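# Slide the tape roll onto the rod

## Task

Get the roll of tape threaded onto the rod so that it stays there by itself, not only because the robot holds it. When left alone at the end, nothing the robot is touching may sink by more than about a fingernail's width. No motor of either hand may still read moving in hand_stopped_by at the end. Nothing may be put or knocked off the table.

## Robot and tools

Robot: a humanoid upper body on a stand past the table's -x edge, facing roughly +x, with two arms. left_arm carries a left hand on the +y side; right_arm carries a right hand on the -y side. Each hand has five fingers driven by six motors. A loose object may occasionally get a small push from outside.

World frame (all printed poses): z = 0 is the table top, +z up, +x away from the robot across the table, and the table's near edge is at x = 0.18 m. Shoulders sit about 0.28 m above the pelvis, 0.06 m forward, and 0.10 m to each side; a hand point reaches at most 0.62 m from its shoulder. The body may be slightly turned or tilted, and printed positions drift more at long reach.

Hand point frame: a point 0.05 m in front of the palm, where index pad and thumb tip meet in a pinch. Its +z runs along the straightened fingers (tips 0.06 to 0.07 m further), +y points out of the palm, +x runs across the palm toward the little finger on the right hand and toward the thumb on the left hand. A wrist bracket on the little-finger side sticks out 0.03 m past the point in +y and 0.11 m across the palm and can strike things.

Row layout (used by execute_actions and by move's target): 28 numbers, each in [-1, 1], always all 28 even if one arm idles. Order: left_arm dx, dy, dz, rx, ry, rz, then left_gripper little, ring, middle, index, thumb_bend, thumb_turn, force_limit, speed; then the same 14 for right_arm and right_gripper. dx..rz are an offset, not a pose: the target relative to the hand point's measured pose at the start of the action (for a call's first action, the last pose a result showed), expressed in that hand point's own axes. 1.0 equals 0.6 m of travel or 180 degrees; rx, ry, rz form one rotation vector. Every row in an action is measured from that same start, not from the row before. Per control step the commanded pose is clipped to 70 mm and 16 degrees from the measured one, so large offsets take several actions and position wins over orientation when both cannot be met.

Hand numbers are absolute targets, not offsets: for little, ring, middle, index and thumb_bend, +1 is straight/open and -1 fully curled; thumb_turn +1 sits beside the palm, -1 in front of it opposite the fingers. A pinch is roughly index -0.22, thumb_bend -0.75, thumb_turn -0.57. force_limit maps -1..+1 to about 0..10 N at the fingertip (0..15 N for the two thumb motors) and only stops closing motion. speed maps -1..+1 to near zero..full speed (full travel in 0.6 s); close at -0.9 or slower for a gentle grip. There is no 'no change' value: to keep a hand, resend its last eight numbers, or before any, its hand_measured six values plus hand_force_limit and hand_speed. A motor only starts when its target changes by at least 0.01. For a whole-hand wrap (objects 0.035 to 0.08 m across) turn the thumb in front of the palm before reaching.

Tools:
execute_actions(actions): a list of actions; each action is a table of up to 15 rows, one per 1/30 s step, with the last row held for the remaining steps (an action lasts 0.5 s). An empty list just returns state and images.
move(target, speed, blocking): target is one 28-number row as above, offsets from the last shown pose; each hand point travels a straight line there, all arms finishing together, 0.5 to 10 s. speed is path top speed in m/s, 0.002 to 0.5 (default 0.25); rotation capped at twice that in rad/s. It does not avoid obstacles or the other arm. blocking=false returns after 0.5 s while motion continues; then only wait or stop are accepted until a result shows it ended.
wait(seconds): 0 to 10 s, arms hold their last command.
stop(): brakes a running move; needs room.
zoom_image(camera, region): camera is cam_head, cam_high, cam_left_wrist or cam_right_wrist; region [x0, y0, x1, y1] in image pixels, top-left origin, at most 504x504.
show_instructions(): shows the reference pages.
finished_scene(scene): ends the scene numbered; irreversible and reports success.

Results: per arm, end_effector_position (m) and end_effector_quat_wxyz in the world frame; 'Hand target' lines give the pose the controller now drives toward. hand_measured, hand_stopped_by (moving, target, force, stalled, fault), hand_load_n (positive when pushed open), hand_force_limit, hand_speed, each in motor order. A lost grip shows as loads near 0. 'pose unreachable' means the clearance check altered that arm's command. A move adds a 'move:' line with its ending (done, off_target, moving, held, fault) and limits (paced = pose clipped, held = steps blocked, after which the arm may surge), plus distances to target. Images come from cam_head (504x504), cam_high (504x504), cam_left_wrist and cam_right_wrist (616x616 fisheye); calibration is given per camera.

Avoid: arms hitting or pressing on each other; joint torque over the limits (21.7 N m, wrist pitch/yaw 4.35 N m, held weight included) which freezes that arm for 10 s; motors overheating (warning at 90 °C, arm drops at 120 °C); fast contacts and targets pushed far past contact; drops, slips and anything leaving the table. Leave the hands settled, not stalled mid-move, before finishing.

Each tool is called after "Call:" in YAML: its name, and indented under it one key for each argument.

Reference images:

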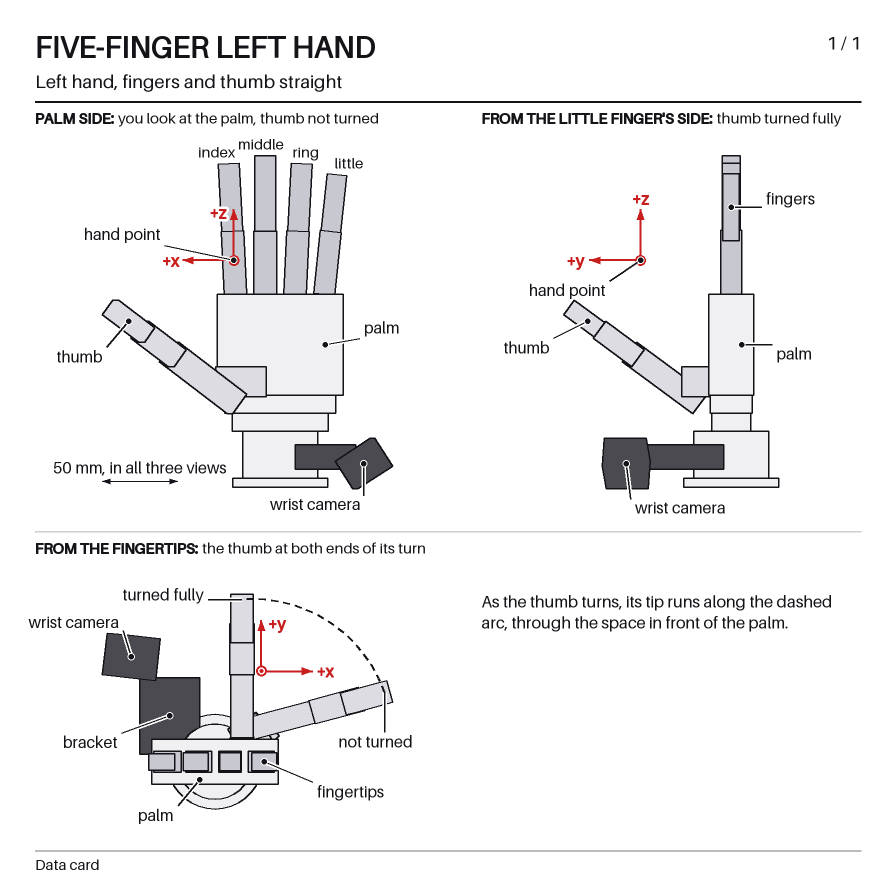

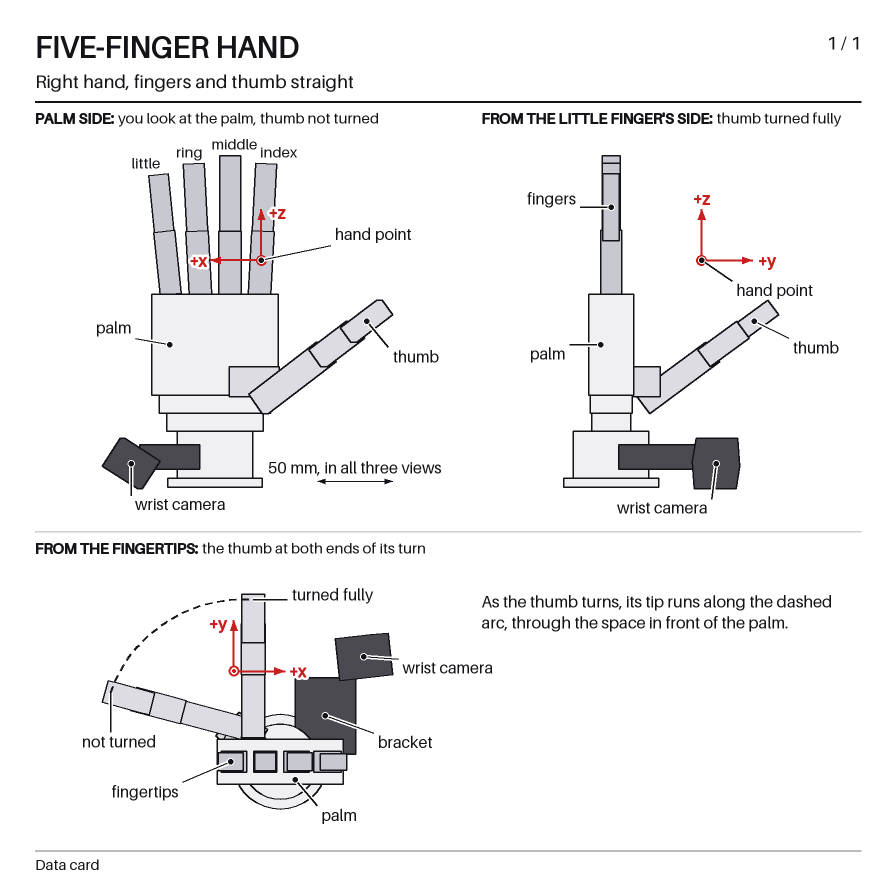

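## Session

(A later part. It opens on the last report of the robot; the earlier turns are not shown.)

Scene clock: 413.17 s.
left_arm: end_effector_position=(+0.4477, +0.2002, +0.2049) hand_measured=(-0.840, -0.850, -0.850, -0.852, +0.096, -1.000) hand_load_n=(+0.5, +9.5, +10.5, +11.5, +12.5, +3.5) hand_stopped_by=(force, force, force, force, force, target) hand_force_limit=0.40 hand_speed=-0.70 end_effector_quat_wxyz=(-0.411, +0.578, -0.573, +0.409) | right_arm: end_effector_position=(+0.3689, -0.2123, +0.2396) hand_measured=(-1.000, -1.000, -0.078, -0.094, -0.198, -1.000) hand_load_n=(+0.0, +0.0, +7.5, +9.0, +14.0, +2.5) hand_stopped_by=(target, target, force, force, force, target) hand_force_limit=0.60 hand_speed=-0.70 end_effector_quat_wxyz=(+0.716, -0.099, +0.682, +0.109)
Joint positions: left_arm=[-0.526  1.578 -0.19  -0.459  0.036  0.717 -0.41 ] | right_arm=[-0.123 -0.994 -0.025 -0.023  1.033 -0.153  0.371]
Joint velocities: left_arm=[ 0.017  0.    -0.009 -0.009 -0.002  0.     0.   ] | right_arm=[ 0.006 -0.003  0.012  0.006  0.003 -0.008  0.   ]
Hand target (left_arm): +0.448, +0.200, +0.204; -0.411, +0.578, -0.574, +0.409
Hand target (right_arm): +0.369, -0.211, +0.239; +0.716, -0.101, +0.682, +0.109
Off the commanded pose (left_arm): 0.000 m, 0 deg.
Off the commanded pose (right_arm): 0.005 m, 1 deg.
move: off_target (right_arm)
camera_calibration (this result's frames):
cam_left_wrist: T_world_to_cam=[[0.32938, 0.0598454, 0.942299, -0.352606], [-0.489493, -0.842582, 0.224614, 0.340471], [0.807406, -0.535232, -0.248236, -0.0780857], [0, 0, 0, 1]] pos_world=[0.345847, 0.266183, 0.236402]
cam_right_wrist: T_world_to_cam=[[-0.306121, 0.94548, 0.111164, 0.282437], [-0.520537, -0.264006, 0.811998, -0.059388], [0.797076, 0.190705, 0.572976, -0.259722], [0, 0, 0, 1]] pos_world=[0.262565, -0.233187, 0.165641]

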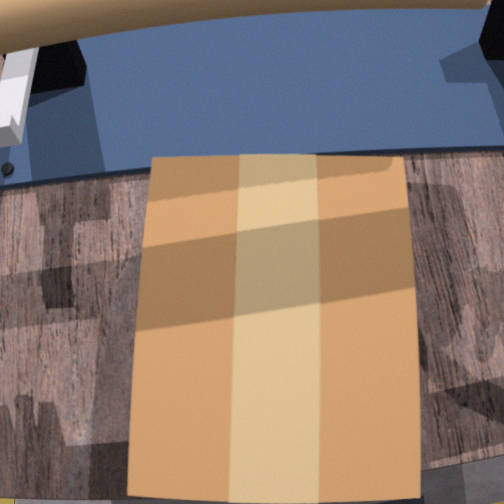

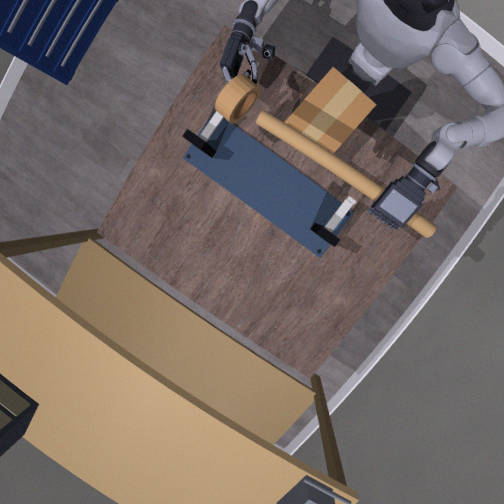

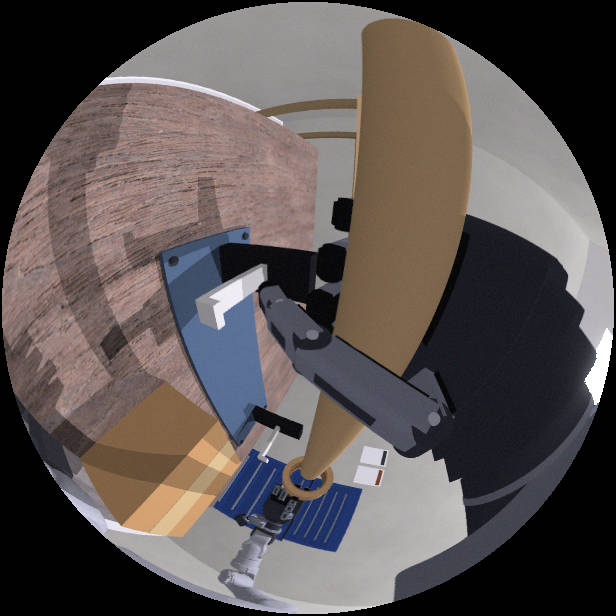

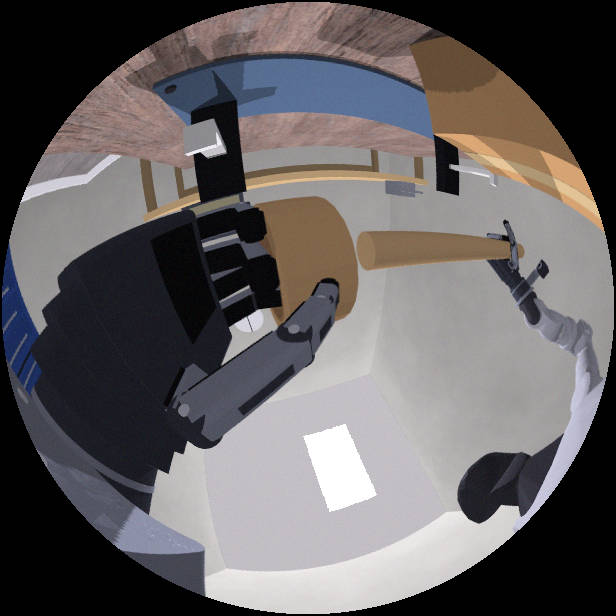

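Call:
move:
  target: [0,0,0,0,0,0,-1.0,-0.95,-0.95,-0.95,-0.8,-1.0,0.4,-0.7,0.0063,0.1355,0.0410,0,0,0,-1.0,-1.0,-0.4,-0.4,-0.6,-1.0,0.6,-0.7]
  speed: 0.1

Scene clock: 433.97 s.
left_arm: end_effector_position=(+0.4477, +0.2002, +0.2049) hand_measured=(-0.840, -0.850, -0.850, -0.852, +0.096, -1.000) hand_load_n=(+0.5, +9.5, +10.5, +11.5, +12.5, +3.5) hand_stopped_by=(force, force, force, force, force, target) hand_force_limit=0.40 hand_speed=-0.70 end_effector_quat_wxyz=(-0.411, +0.578, -0.573, +0.409) | right_arm: end_effector_position=(+0.3697, -0.1272, +0.2344) hand_measured=(-1.000, -1.000, -0.078, -0.094, -0.198, -1.000) hand_load_n=(+0.0, +0.0, +7.5, +9.0, +14.0, +2.5) hand_stopped_by=(target, target, force, force, force, target) hand_force_limit=0.60 hand_speed=-0.70 end_effector_quat_wxyz=(+0.712, -0.097, +0.686, +0.114)
Joint positions: left_arm=[-0.526  1.578 -0.19  -0.459  0.036  0.717 -0.41 ] | right_arm=[-0.167 -0.903  0.179 -0.364  0.879 -0.049 -0.028]
Joint velocities: left_arm=[ 0.003 -0.003 -0.009 -0.002 -0.003  0.     0.   ] | right_arm=[ 0.002 -0.005 -0.002  0.009  0.009  0.    -0.004]
Hand target (left_arm): +0.448, +0.200, +0.205; -0.411, +0.578, -0.573, +0.409
Hand target (right_arm): +0.370, -0.127, +0.234; +0.712, -0.098, +0.686, +0.113
Off the commanded pose (left_arm): 0.000 m, 0 deg.
Off the commanded pose (right_arm): 0.003 m, 1 deg.
move: done
camera_calibration (this result's frames):
cam_left_wrist: T_world_to_cam=[[0.32938, 0.0598454, 0.942299, -0.352606], [-0.489493, -0.842582, 0.224614, 0.340471], [0.807406, -0.535232, -0.248236, -0.0780857], [0, 0, 0, 1]] pos_world=[0.345847, 0.266183, 0.236402]
cam_right_wrist: T_world_to_cam=[[-0.309509, 0.942824, 0.123638, 0.200758], [-0.509367, -0.274182, 0.815702, -0.0385917], [0.802963, 0.18949, 0.565105, -0.274109], [0, 0, 0, 1]] pos_world=[0.262578, -0.147919, 0.161559]

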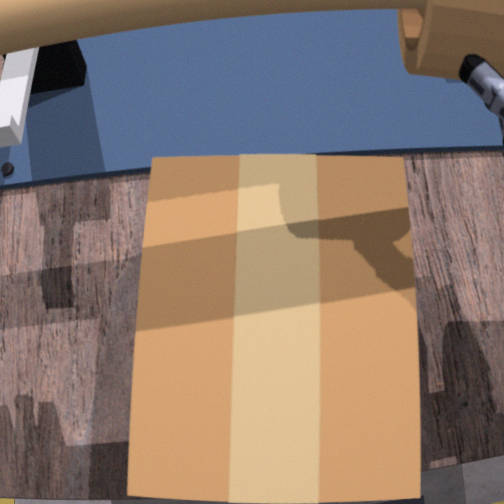

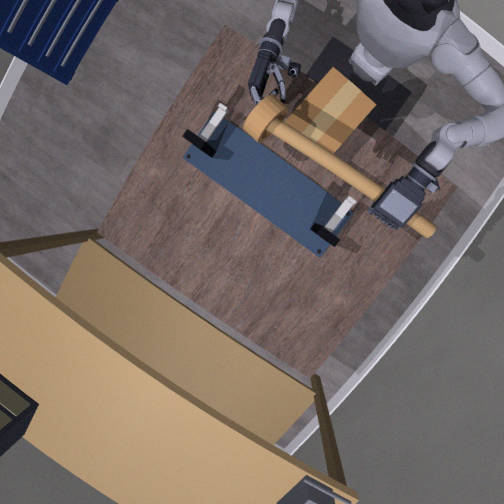

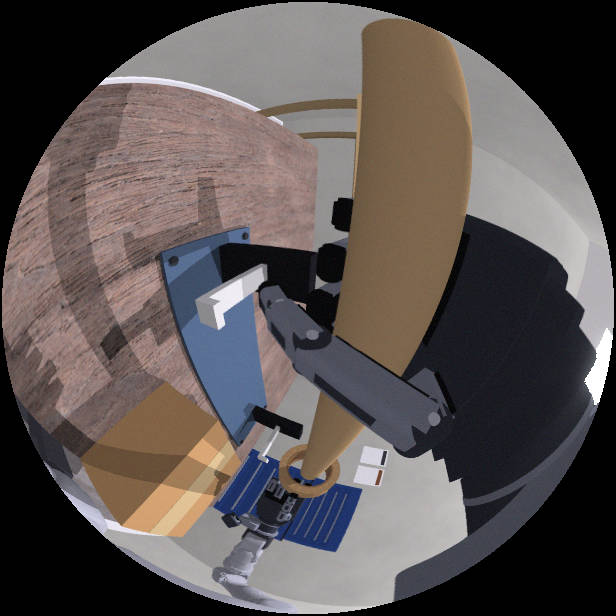

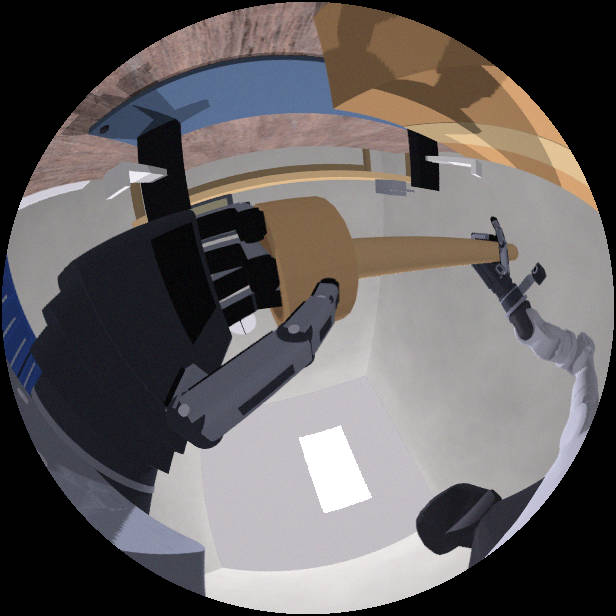

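Call:
zoom_image:
  camera: "cam_left_wrist"
  region: [270, 435, 350, 515]

Call:
zoom_image:
  camera: "cam_high"
  region: [225, 60, 325, 160]

Region (270, 435, 350, 515) of cam_left_wrist's 616x616 image, scaled by 6.300, with more detail than that image has.

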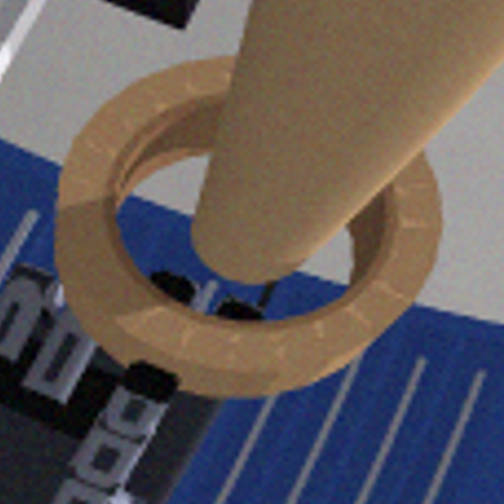

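Region (225, 60, 325, 160) of cam_high's 504x504 image, scaled by 5.040, with more detail than that image has.

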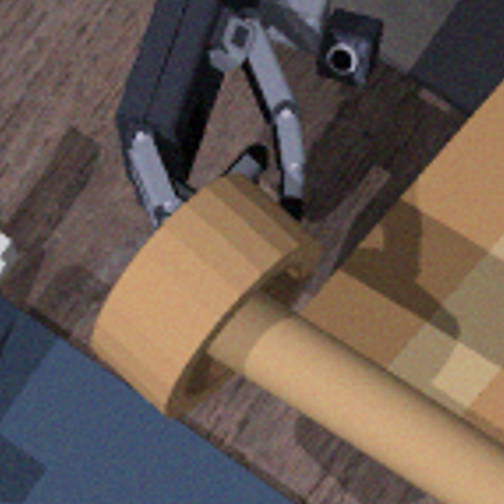

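Call:
move:
  target: [0,0,0,0,0,0,-1.0,-0.95,-0.95,-0.95,-0.8,-1.0,0.4,-0.7,-0.0047,0.0735,0.0168,0,0,0,-1.0,-1.0,-0.4,-0.4,-0.6,-1.0,0.6,-0.7]
  speed: 0.08

Scene clock: 449.63 s.
left_arm: end_effector_position=(+0.4477, +0.2002, +0.2049) hand_measured=(-0.840, -0.850, -0.850, -0.852, +0.096, -1.000) hand_load_n=(+0.5, +9.5, +10.5, +11.5, +12.5, +3.5) hand_stopped_by=(force, force, force, force, force, target) hand_force_limit=0.40 hand_speed=-0.70 end_effector_quat_wxyz=(-0.411, +0.578, -0.573, +0.409) | right_arm: end_effector_position=(+0.3667, -0.0822, +0.2365) hand_measured=(-1.000, -1.000, -0.078, -0.094, -0.198, -1.000) hand_load_n=(+0.0, +0.0, +7.5, +9.0, +14.0, +2.5) hand_stopped_by=(target, target, force, force, force, target) hand_force_limit=0.60 hand_speed=-0.70 end_effector_quat_wxyz=(+0.710, -0.097, +0.688, +0.117)
Joint positions: left_arm=[-0.526  1.578 -0.19  -0.459  0.036  0.717 -0.41 ] | right_arm=[-0.241 -0.833  0.314 -0.511  0.799  0.06  -0.232]
Joint velocities: left_arm=[-0.011  0.008 -0.003  0.    -0.009  0.     0.   ] | right_arm=[ 0.    -0.006 -0.003 -0.005 -0.006  0.    -0.004]
Hand target (left_arm): +0.448, +0.200, +0.205; -0.411, +0.578, -0.573, +0.409
Hand target (right_arm): +0.367, -0.082, +0.236; +0.710, -0.098, +0.688, +0.115
Off the commanded pose (left_arm): 0.000 m, 0 deg.
Off the commanded pose (right_arm): 0.002 m, 0 deg.
move: done
camera_calibration (this result's frames):
cam_left_wrist: T_world_to_cam=[[0.32938, 0.0598454, 0.942299, -0.352606], [-0.489493, -0.842582, 0.224614, 0.340471], [0.807406, -0.535232, -0.248236, -0.0780857], [0, 0, 0, 1]] pos_world=[0.345847, 0.266183, 0.236402]
cam_right_wrist: T_world_to_cam=[[-0.312284, 0.941225, 0.12874, 0.156757], [-0.502736, -0.278723, 0.818273, -0.0329172], [0.806062, 0.190811, 0.560228, -0.281256], [0, 0, 0, 1]] pos_world=[0.259113, -0.103052, 0.164322]

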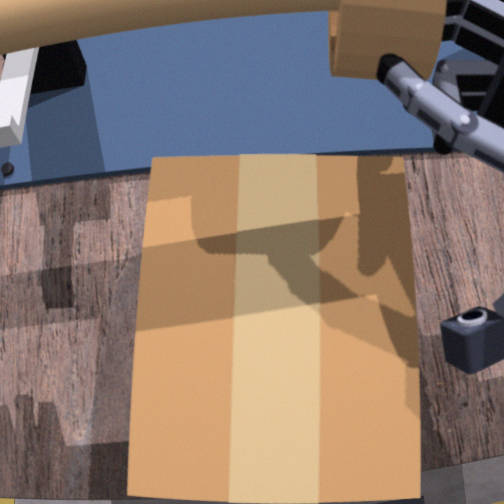

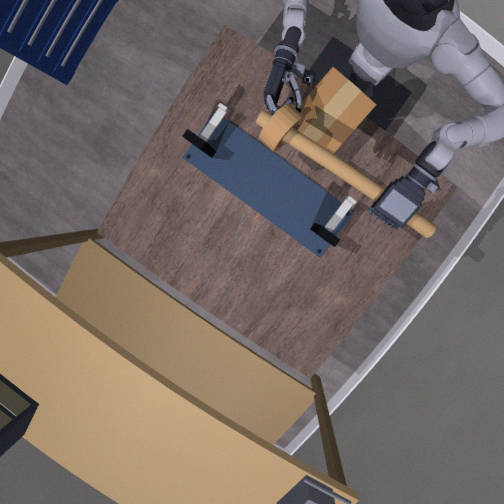

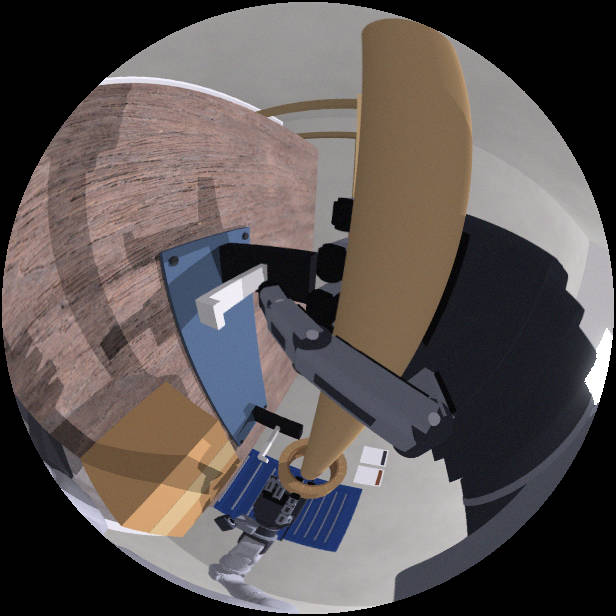

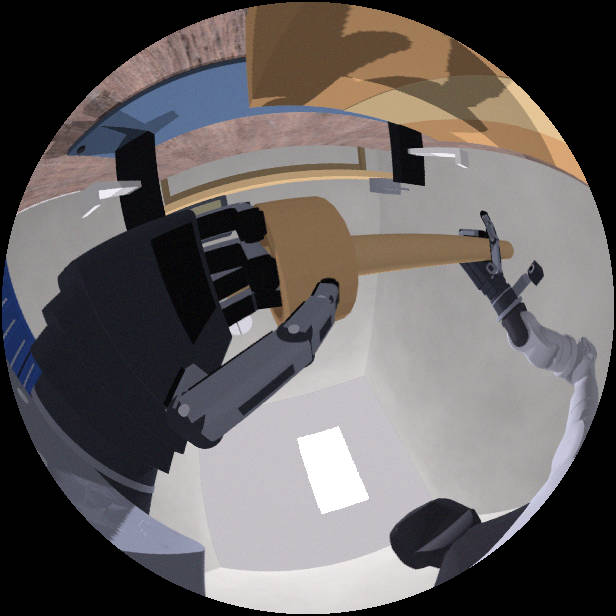

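Call:
zoom_image:
  camera: "cam_high"
  region: [240, 70, 330, 160]

Region (240, 70, 330, 160) of cam_high's 504x504 image, scaled by 5.600, with more detail than that image has.

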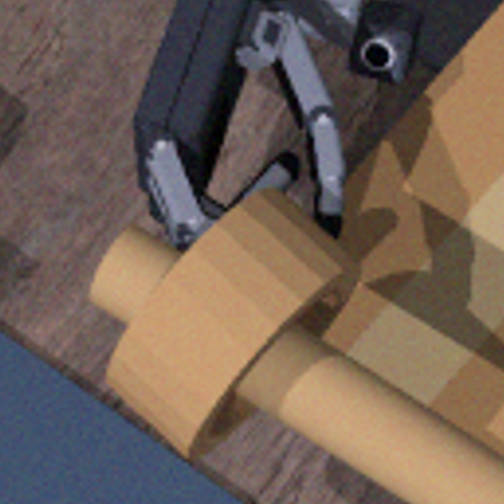

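Call:
move:
  target: [0.2,0.0031,0.0007,0,0,0,-1.0,-0.95,-0.95,-0.95,-0.8,-1.0,0.4,-0.7,0,0.001,-0.0035,0,0,0,-1.0,-1.0,-0.4,-0.4,-0.6,-1.0,0.6,-0.7]
  speed: 0.1

Scene clock: 456.83 s.
left_arm: end_effector_position=(+0.4479, +0.0801, +0.1959) hand_measured=(-0.840, -0.850, -0.850, -0.852, +0.096, -1.000) hand_load_n=(+0.5, +9.5, +10.5, +11.5, +12.5, +3.5) hand_stopped_by=(force, force, force, force, force, target) hand_force_limit=0.40 hand_speed=-0.70 end_effector_quat_wxyz=(-0.410, +0.575, -0.583, +0.400) | right_arm: end_effector_position=(+0.3648, -0.0816, +0.2355) hand_measured=(-1.000, -1.000, -0.078, -0.094, -0.198, -1.000) hand_load_n=(+0.0, +0.0, +7.5, +9.0, +14.0, +2.0) hand_stopped_by=(target, target, force, force, force, target) hand_force_limit=0.60 hand_speed=-0.70 end_effector_quat_wxyz=(+0.708, -0.096, +0.689, +0.119)
Joint positions: left_arm=[-1.373  1.081 -1.106 -0.607  0.603  1.454 -0.823] | right_arm=[-0.231 -0.833  0.313 -0.519  0.799  0.06  -0.232]
Joint velocities: left_arm=[-0.011 -0.002  0.008 -0.011  0.003  0.002  0.   ] | right_arm=[-0.005 -0.005 -0.009  0.003 -0.028  0.     0.   ]
Hand target (left_arm): +0.448, +0.081, +0.197; -0.412, +0.576, -0.582, +0.400
Hand target (right_arm): +0.364, -0.082, +0.236; +0.710, -0.097, +0.688, +0.117
Off the commanded pose (left_arm): 0.007 m, 2 deg.
Off the commanded pose (right_arm): 0.001 m, 0 deg.
move: off_target (left_arm)
camera_calibration (this result's frames):
cam_left_wrist: T_world_to_cam=[[0.345973, 0.0384076, 0.937458, -0.341738], [-0.492553, -0.84297, 0.216316, 0.244376], [0.798557, -0.536587, -0.272727, -0.135847], [0, 0, 0, 1]] pos_world=[0.347082, 0.146234, 0.230454]
cam_right_wrist: T_world_to_cam=[[-0.313596, 0.940245, 0.132652, 0.155212], [-0.498455, -0.281907, 0.819799, -0.035018], [0.808208, 0.190965, 0.557075, -0.279275], [0, 0, 0, 1]] pos_world=[0.256931, -0.102477, 0.163696]

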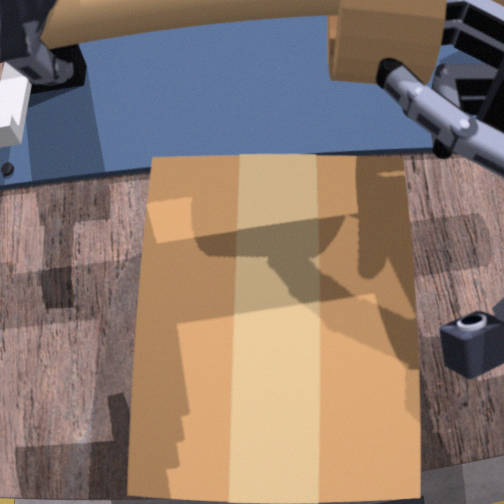

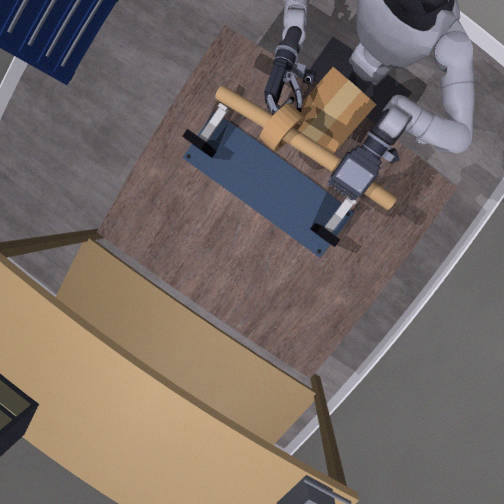

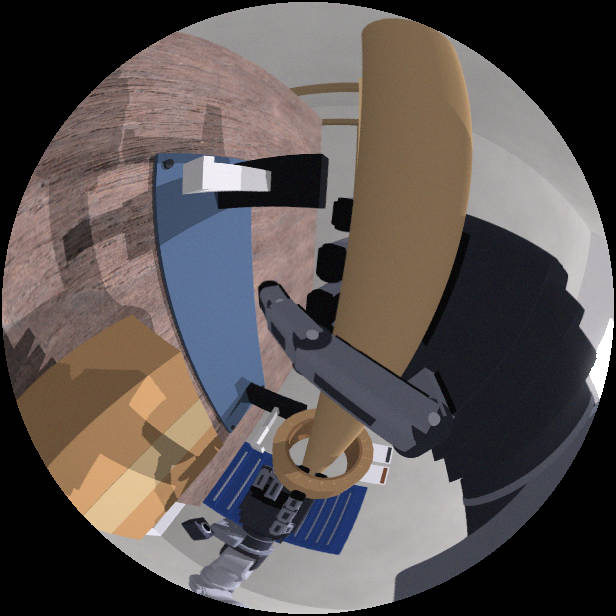

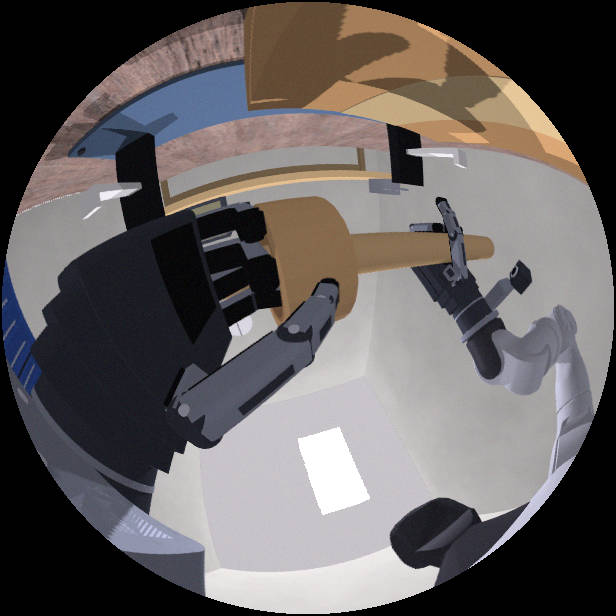

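Call:
zoom_image:
  camera: "cam_left_wrist"
  region: [260, 390, 390, 520]

Region (260, 390, 390, 520) of cam_left_wrist's 616x616 image, scaled by 3.877, with more detail than that image has.

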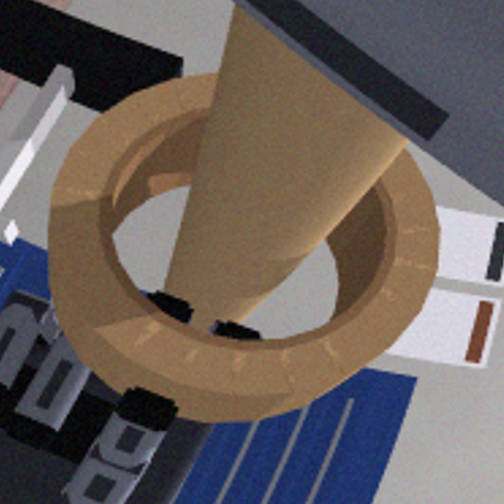

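Call:
move:
  target: [0,0,0,0,0,0,-1.0,-0.95,-0.95,-0.95,-0.8,-1.0,0.4,-0.7,0.0233,-0.0006,0.0,0,0,0,-1.0,-1.0,-0.4,-0.4,-0.6,-1.0,0.6,-0.7]
  speed: 0.05

Scene clock: 492.00 s.
left_arm: end_effector_position=(+0.4479, +0.0801, +0.1960) hand_measured=(-0.840, -0.850, -0.850, -0.852, +0.096, -1.000) hand_load_n=(+0.5, +9.5, +10.5, +11.5, +12.5, +3.5) hand_stopped_by=(force, force, force, force, force, target) hand_force_limit=0.40 hand_speed=-0.70 end_effector_quat_wxyz=(-0.410, +0.575, -0.583, +0.400) | right_arm: end_effector_position=(+0.3659, -0.0826, +0.2228) hand_measured=(-1.000, -1.000, -0.078, -0.094, -0.198, -1.000) hand_load_n=(+0.0, +0.0, +7.5, +9.0, +14.0, +2.5) hand_stopped_by=(target, target, force, force, force, target) hand_force_limit=0.60 hand_speed=-0.70 end_effector_quat_wxyz=(+0.709, -0.094, +0.689, +0.119)
Joint positions: left_arm=[-1.373  1.081 -1.106 -0.607  0.603  1.454 -0.823] | right_arm=[-0.221 -0.801  0.346 -0.453  0.753 -0.    -0.203]
Joint velocities: left_arm=[ 0.006  0.018  0.005 -0.003  0.009  0.     0.   ] | right_arm=[-0.009  0.008  0.005 -0.003  0.005 -0.012  0.   ]
Hand target (left_arm): +0.448, +0.080, +0.196; -0.410, +0.575, -0.583, +0.400
Hand target (right_arm): +0.365, -0.082, +0.222; +0.709, -0.096, +0.689, +0.119
Off the commanded pose (left_arm): 0.000 m, 0 deg.
Off the commanded pose (right_arm): 0.002 m, 0 deg.
move: done
camera_calibration (this result's frames):
cam_left_wrist: T_world_to_cam=[[0.345722, 0.0384774, 0.937548, -0.341754], [-0.492535, -0.843005, 0.21622, 0.244378], [0.798677, -0.536528, -0.272494, -0.135952], [0, 0, 0, 1]] pos_world=[0.347098, 0.146219, 0.230525]
cam_right_wrist: T_world_to_cam=[[-0.310756, 0.940889, 0.134753, 0.156775], [-0.500118, -0.282419, 0.818609, -0.0235366], [0.808277, 0.186995, 0.558319, -0.273499], [0, 0, 0, 1]] pos_world=[0.258011, -0.103012, 0.150841]

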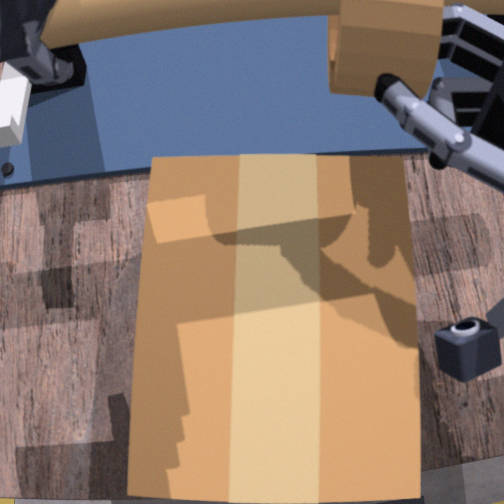

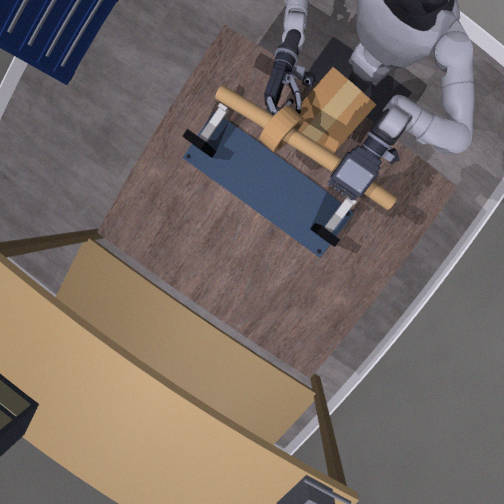

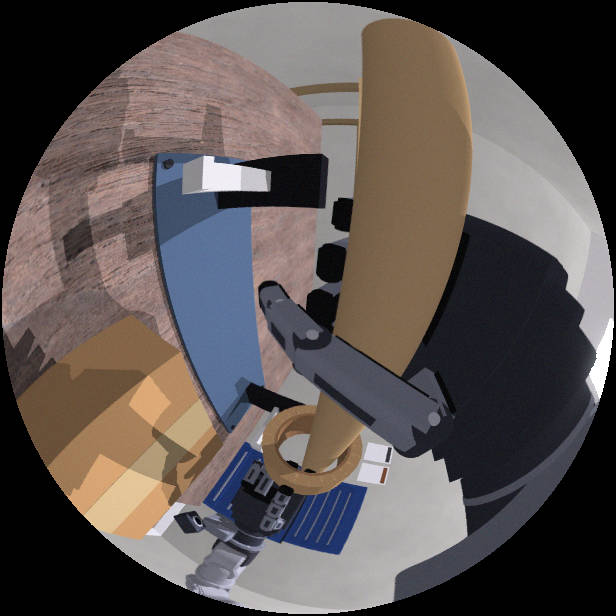

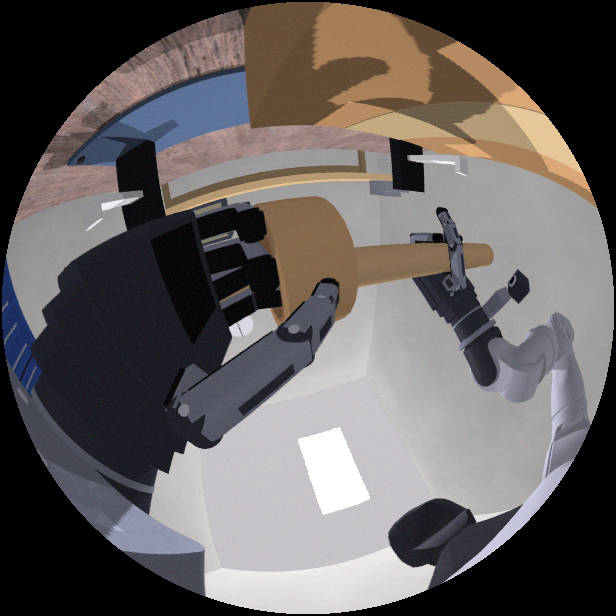

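Call:
zoom_image:
  camera: "cam_left_wrist"
  region: [250, 390, 380, 520]

Region (250, 390, 380, 520) of cam_left_wrist's 616x616 image, scaled by 3.877, with more detail than that image has.

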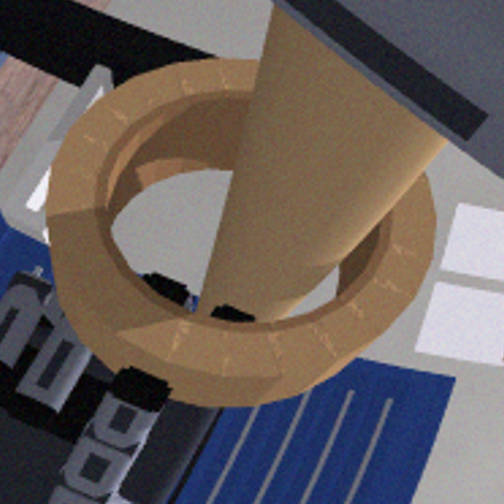

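Call:
execute_actions:
  actions:
    - [[0,0,0,0,0.0004,-0.001,-1.0,-0.95,-0.95,-0.95,-0.8,-1.0,0.4,-0.7,0,0,0,0,0,0,-1.0,-1.0,-0.4,-0.4,-0.6,-1.0,0.6,-0.7],[0,0,0,0,0.0008,-0.002,-1.0,-0.95,-0.95,-0.95,-0.8,-1.0,0.4,-0.7,0,0,0,0,0,0,-1.0,-1.0,-0.4,-0.4,-0.6,-1.0,0.6,-0.7],[0,0,0,0,0.0012,-0.0032,-1.0,-0.95,-0.95,-0.95,-0.8,-1.0,0.4,-0.7,0,0,0,0,0,0,-1.0,-1.0,-0.4,-0.4,-0.6,-1.0,0.6,-0.7],[0,0,0,0,0.0016,-0.0045,-1.0,-0.95,-0.95,-0.95,-0.8,-1.0,0.4,-0.7,0,0,0,0,0,0,-1.0,-1.0,-0.4,-0.4,-0.6,-1.0,0.6,-0.7],[0,0,0,0,0.0021,-0.0058,-1.0,-0.95,-0.95,-0.95,-0.8,-1.0,0.4,-0.7,0,0,0,0,0,0,-1.0,-1.0,-0.4,-0.4,-0.6,-1.0,0.6,-0.7],[0,0,0,0,0.0025,-0.007,-1.0,-0.95,-0.95,-0.95,-0.8,-1.0,0.4,-0.7,0,0,0,0,0,0,-1.0,-1.0,-0.4,-0.4,-0.6,-1.0,0.6,-0.7],[0,0,0,0,0.0029,-0.008,-1.0,-0.95,-0.95,-0.95,-0.8,-1.0,0.4,-0.7,0,0,0,0,0,0,-1.0,-1.0,-0.4,-0.4,-0.6,-1.0,0.6,-0.7],[0,0,0,0,0.0029,-0.008,-1.0,-0.95,-0.95,-0.95,-0.8,-1.0,0.4,-0.7,0,0,0,0,0,0,-1.0,-1.0,-0.4,-0.4,-0.6,-1.0,0.6,-0.7],[0,0,0,0,0.0029,-0.008,-1.0,-0.95,-0.95,-0.95,-0.8,-1.0,0.4,-0.7,0,0,0,0,0,0,-1.0,-1.0,-0.4,-0.4,-0.6,-1.0,0.6,-0.7],[0,0,0,0,0.0029,-0.008,-1.0,-0.95,-0.95,-0.95,-0.8,-1.0,0.4,-0.7,0,0,0,0,0,0,-1.0,-1.0,0.0,-0.02,0.5,-1.0,0.6,-0.4]]

Scene clock: 509.40 s.
left_arm: end_effector_position=(+0.4476, +0.0808, +0.1944) hand_measured=(-0.840, -0.850, -0.850, -0.852, +0.096, -1.000) hand_load_n=(+0.5, +9.5, +10.5, +11.5, +12.5, +3.5) hand_stopped_by=(force, force, force, force, force, target) hand_force_limit=0.40 hand_speed=-0.70 end_effector_quat_wxyz=(-0.403, +0.582, -0.579, +0.406) | right_arm: end_effector_position=(+0.3657, -0.0825, +0.2251) hand_measured=(-1.000, -1.000, -0.002, -0.020, -0.144, -1.000) hand_load_n=(+0.0, +0.0, +0.0, +0.5, +0.5, +0.5) hand_stopped_by=(target, target, moving, moving, moving, target) hand_force_limit=0.60 hand_speed=-0.40 end_effector_quat_wxyz=(+0.711, -0.094, +0.686, +0.120)
Joint positions: left_arm=[-1.329  1.081 -1.055 -0.609  0.596  1.439 -0.812] | right_arm=[-0.223 -0.801  0.345 -0.454  0.753 -0.005 -0.203]
Joint velocities: left_arm=[ 0.055 -0.005  0.009  0.003  0.     0.     0.   ] | right_arm=[-0.015  0.011 -0.003 -0.02   0.017  0.     0.008]
Hand target (left_arm): +0.448, +0.080, +0.196; -0.403, +0.581, -0.577, +0.408
Hand target (right_arm): +0.366, -0.083, +0.223; +0.709, -0.094, +0.689, +0.119
Off the commanded pose (left_arm): 0.002 m, 0 deg.
Off the commanded pose (right_arm): 0.002 m, 0 deg.
camera_calibration (this result's frames):
cam_left_wrist: T_world_to_cam=[[0.349444, 0.0619757, 0.934905, -0.343224], [-0.489701, -0.838599, 0.23863, 0.239197], [0.7988, -0.541212, -0.262694, -0.137382], [0, 0, 0, 1]] pos_world=[0.346814, 0.147509, 0.227713]
cam_right_wrist: T_world_to_cam=[[-0.312472, 0.940303, 0.134879, 0.156817], [-0.505738, -0.284866, 0.814297, -0.0225946], [0.804108, 0.186232, 0.56456, -0.274624], [0, 0, 0, 1]] pos_world=[0.258402, -0.102749, 0.152289]

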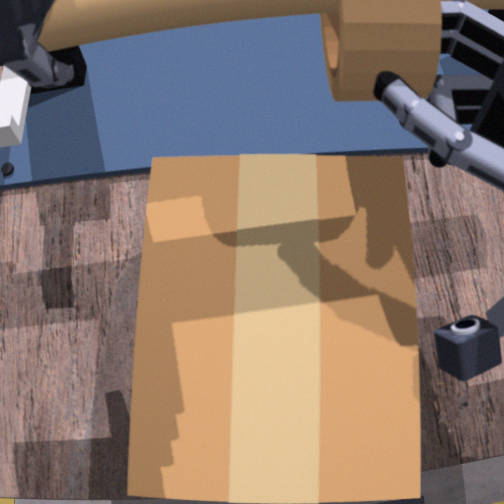

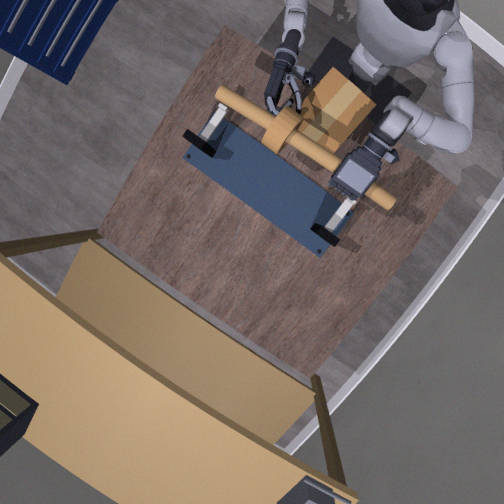

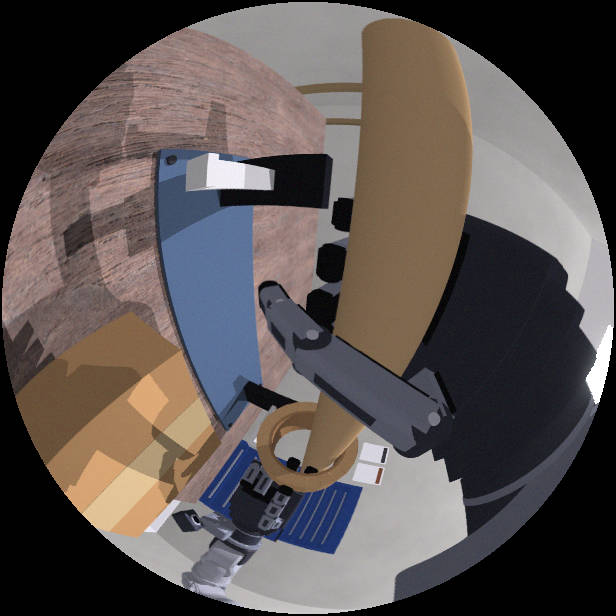

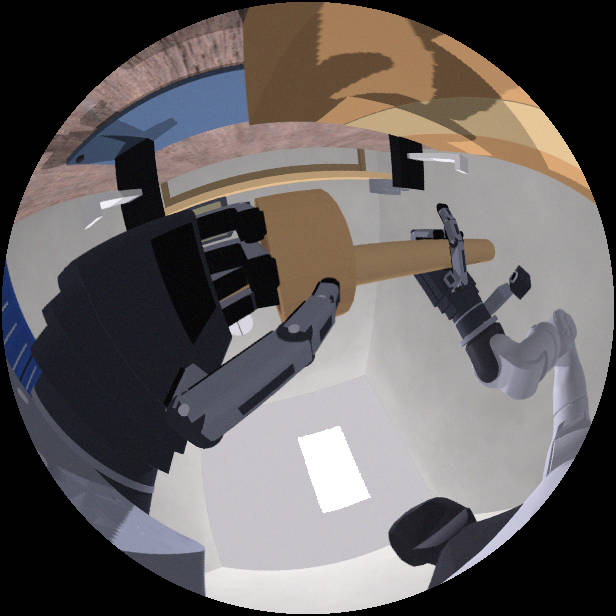

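Call:
move:
  target: [0,0,0,0,0,0,-1.0,-0.95,-0.95,-0.95,-0.8,-1.0,0.4,-0.7,0.003,-0.0875,-0.0277,0,0,0,-1.0,-1.0,0.0,-0.02,0.5,-1.0,0.6,-0.4]
  speed: 0.1

Scene clock: 516.97 s.
left_arm: end_effector_position=(+0.4445, +0.0801, +0.1870) hand_measured=(-0.840, -0.850, -0.850, -0.852, +0.096, -1.000) hand_load_n=(+0.5, +9.5, +10.5, +11.5, +12.5, +3.5) hand_stopped_by=(force, force, force, force, force, target) hand_force_limit=0.40 hand_speed=-0.70 end_effector_quat_wxyz=(-0.397, +0.582, -0.587, +0.398) | right_arm: end_effector_position=(+0.3651, -0.1373, +0.2211) hand_measured=(-1.000, -1.000, +0.000, -0.020, +0.500, -1.000) hand_load_n=(+0.0, +0.0, +0.0, +0.5, +0.0, +0.0) hand_stopped_by=(target, target, target, target, target, target) hand_force_limit=0.60 hand_speed=-0.40 end_effector_quat_wxyz=(+0.711, -0.095, +0.687, +0.116)
Joint positions: left_arm=[-1.319  1.079 -1.063 -0.61   0.593  1.432 -0.818] | right_arm=[-0.126 -0.891  0.185 -0.293  0.865 -0.129  0.036]
Joint velocities: left_arm=[-0.009  0.002  0.002  0.003 -0.014  0.     0.   ] | right_arm=[-0.008  0.006 -0.009 -0.011  0.     0.     0.01 ]
Hand target (left_arm): +0.448, +0.081, +0.194; -0.403, +0.582, -0.579, +0.406
Hand target (right_arm): +0.365, -0.138, +0.224; +0.714, -0.092, +0.684, +0.118
Off the commanded pose (left_arm): 0.008 m, 1 deg.
Off the commanded pose (right_arm): 0.001 m, 0 deg.
move: off_target (left_arm)
camera_calibration (this result's frames):
cam_left_wrist: T_world_to_cam=[[0.3715, 0.0509366, 0.927034, -0.342556], [-0.490629, -0.836916, 0.2426, 0.238435], [0.788207, -0.544956, -0.285924, -0.127829], [0, 0, 0, 1]] pos_world=[0.344999, 0.147337, 0.223168]
cam_right_wrist: T_world_to_cam=[[-0.308429, 0.942379, 0.129589, 0.208692], [-0.506809, -0.278079, 0.815976, -0.034343], [0.804994, 0.185993, 0.563374, -0.261729], [0, 0, 0, 1]] pos_world=[0.257652, -0.157537, 0.14843]

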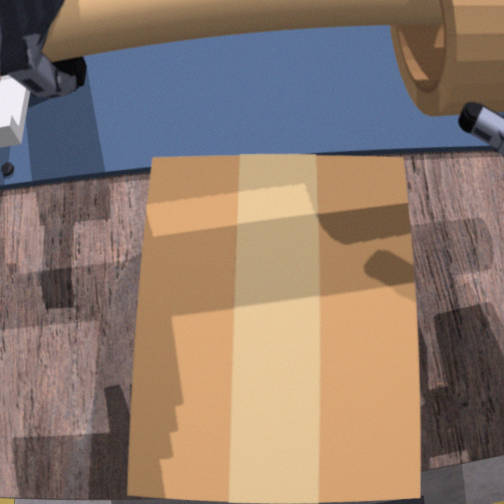

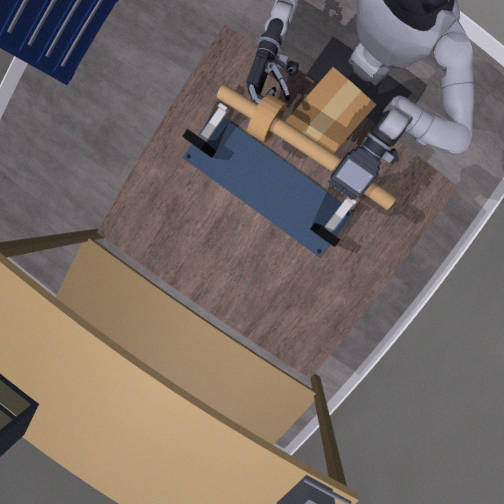

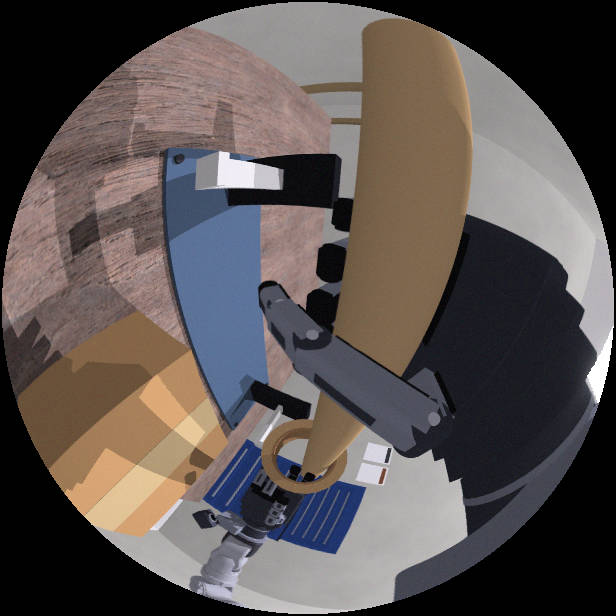

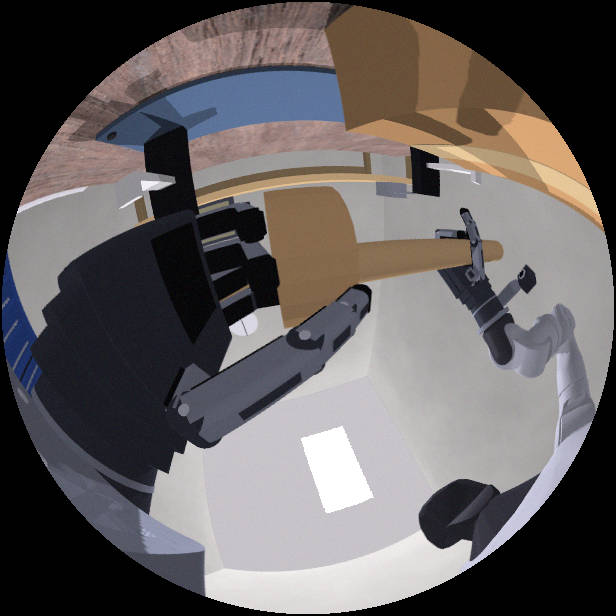

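Call:
zoom_image:
  camera: "cam_left_wrist"
  region: [250, 410, 360, 520]

Call:
zoom_image:
  camera: "cam_high"
  region: [210, 60, 310, 160]

Region (250, 410, 360, 520) of cam_left_wrist's 616x616 image, scaled by 4.582, with more detail than that image has.

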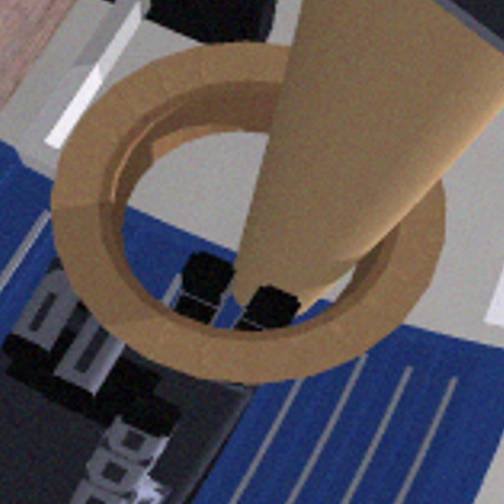

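Region (210, 60, 310, 160) of cam_high's 504x504 image, scaled by 5.040, with more detail than that image has.

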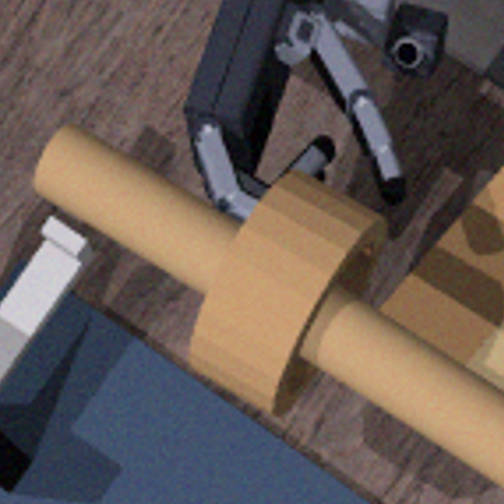

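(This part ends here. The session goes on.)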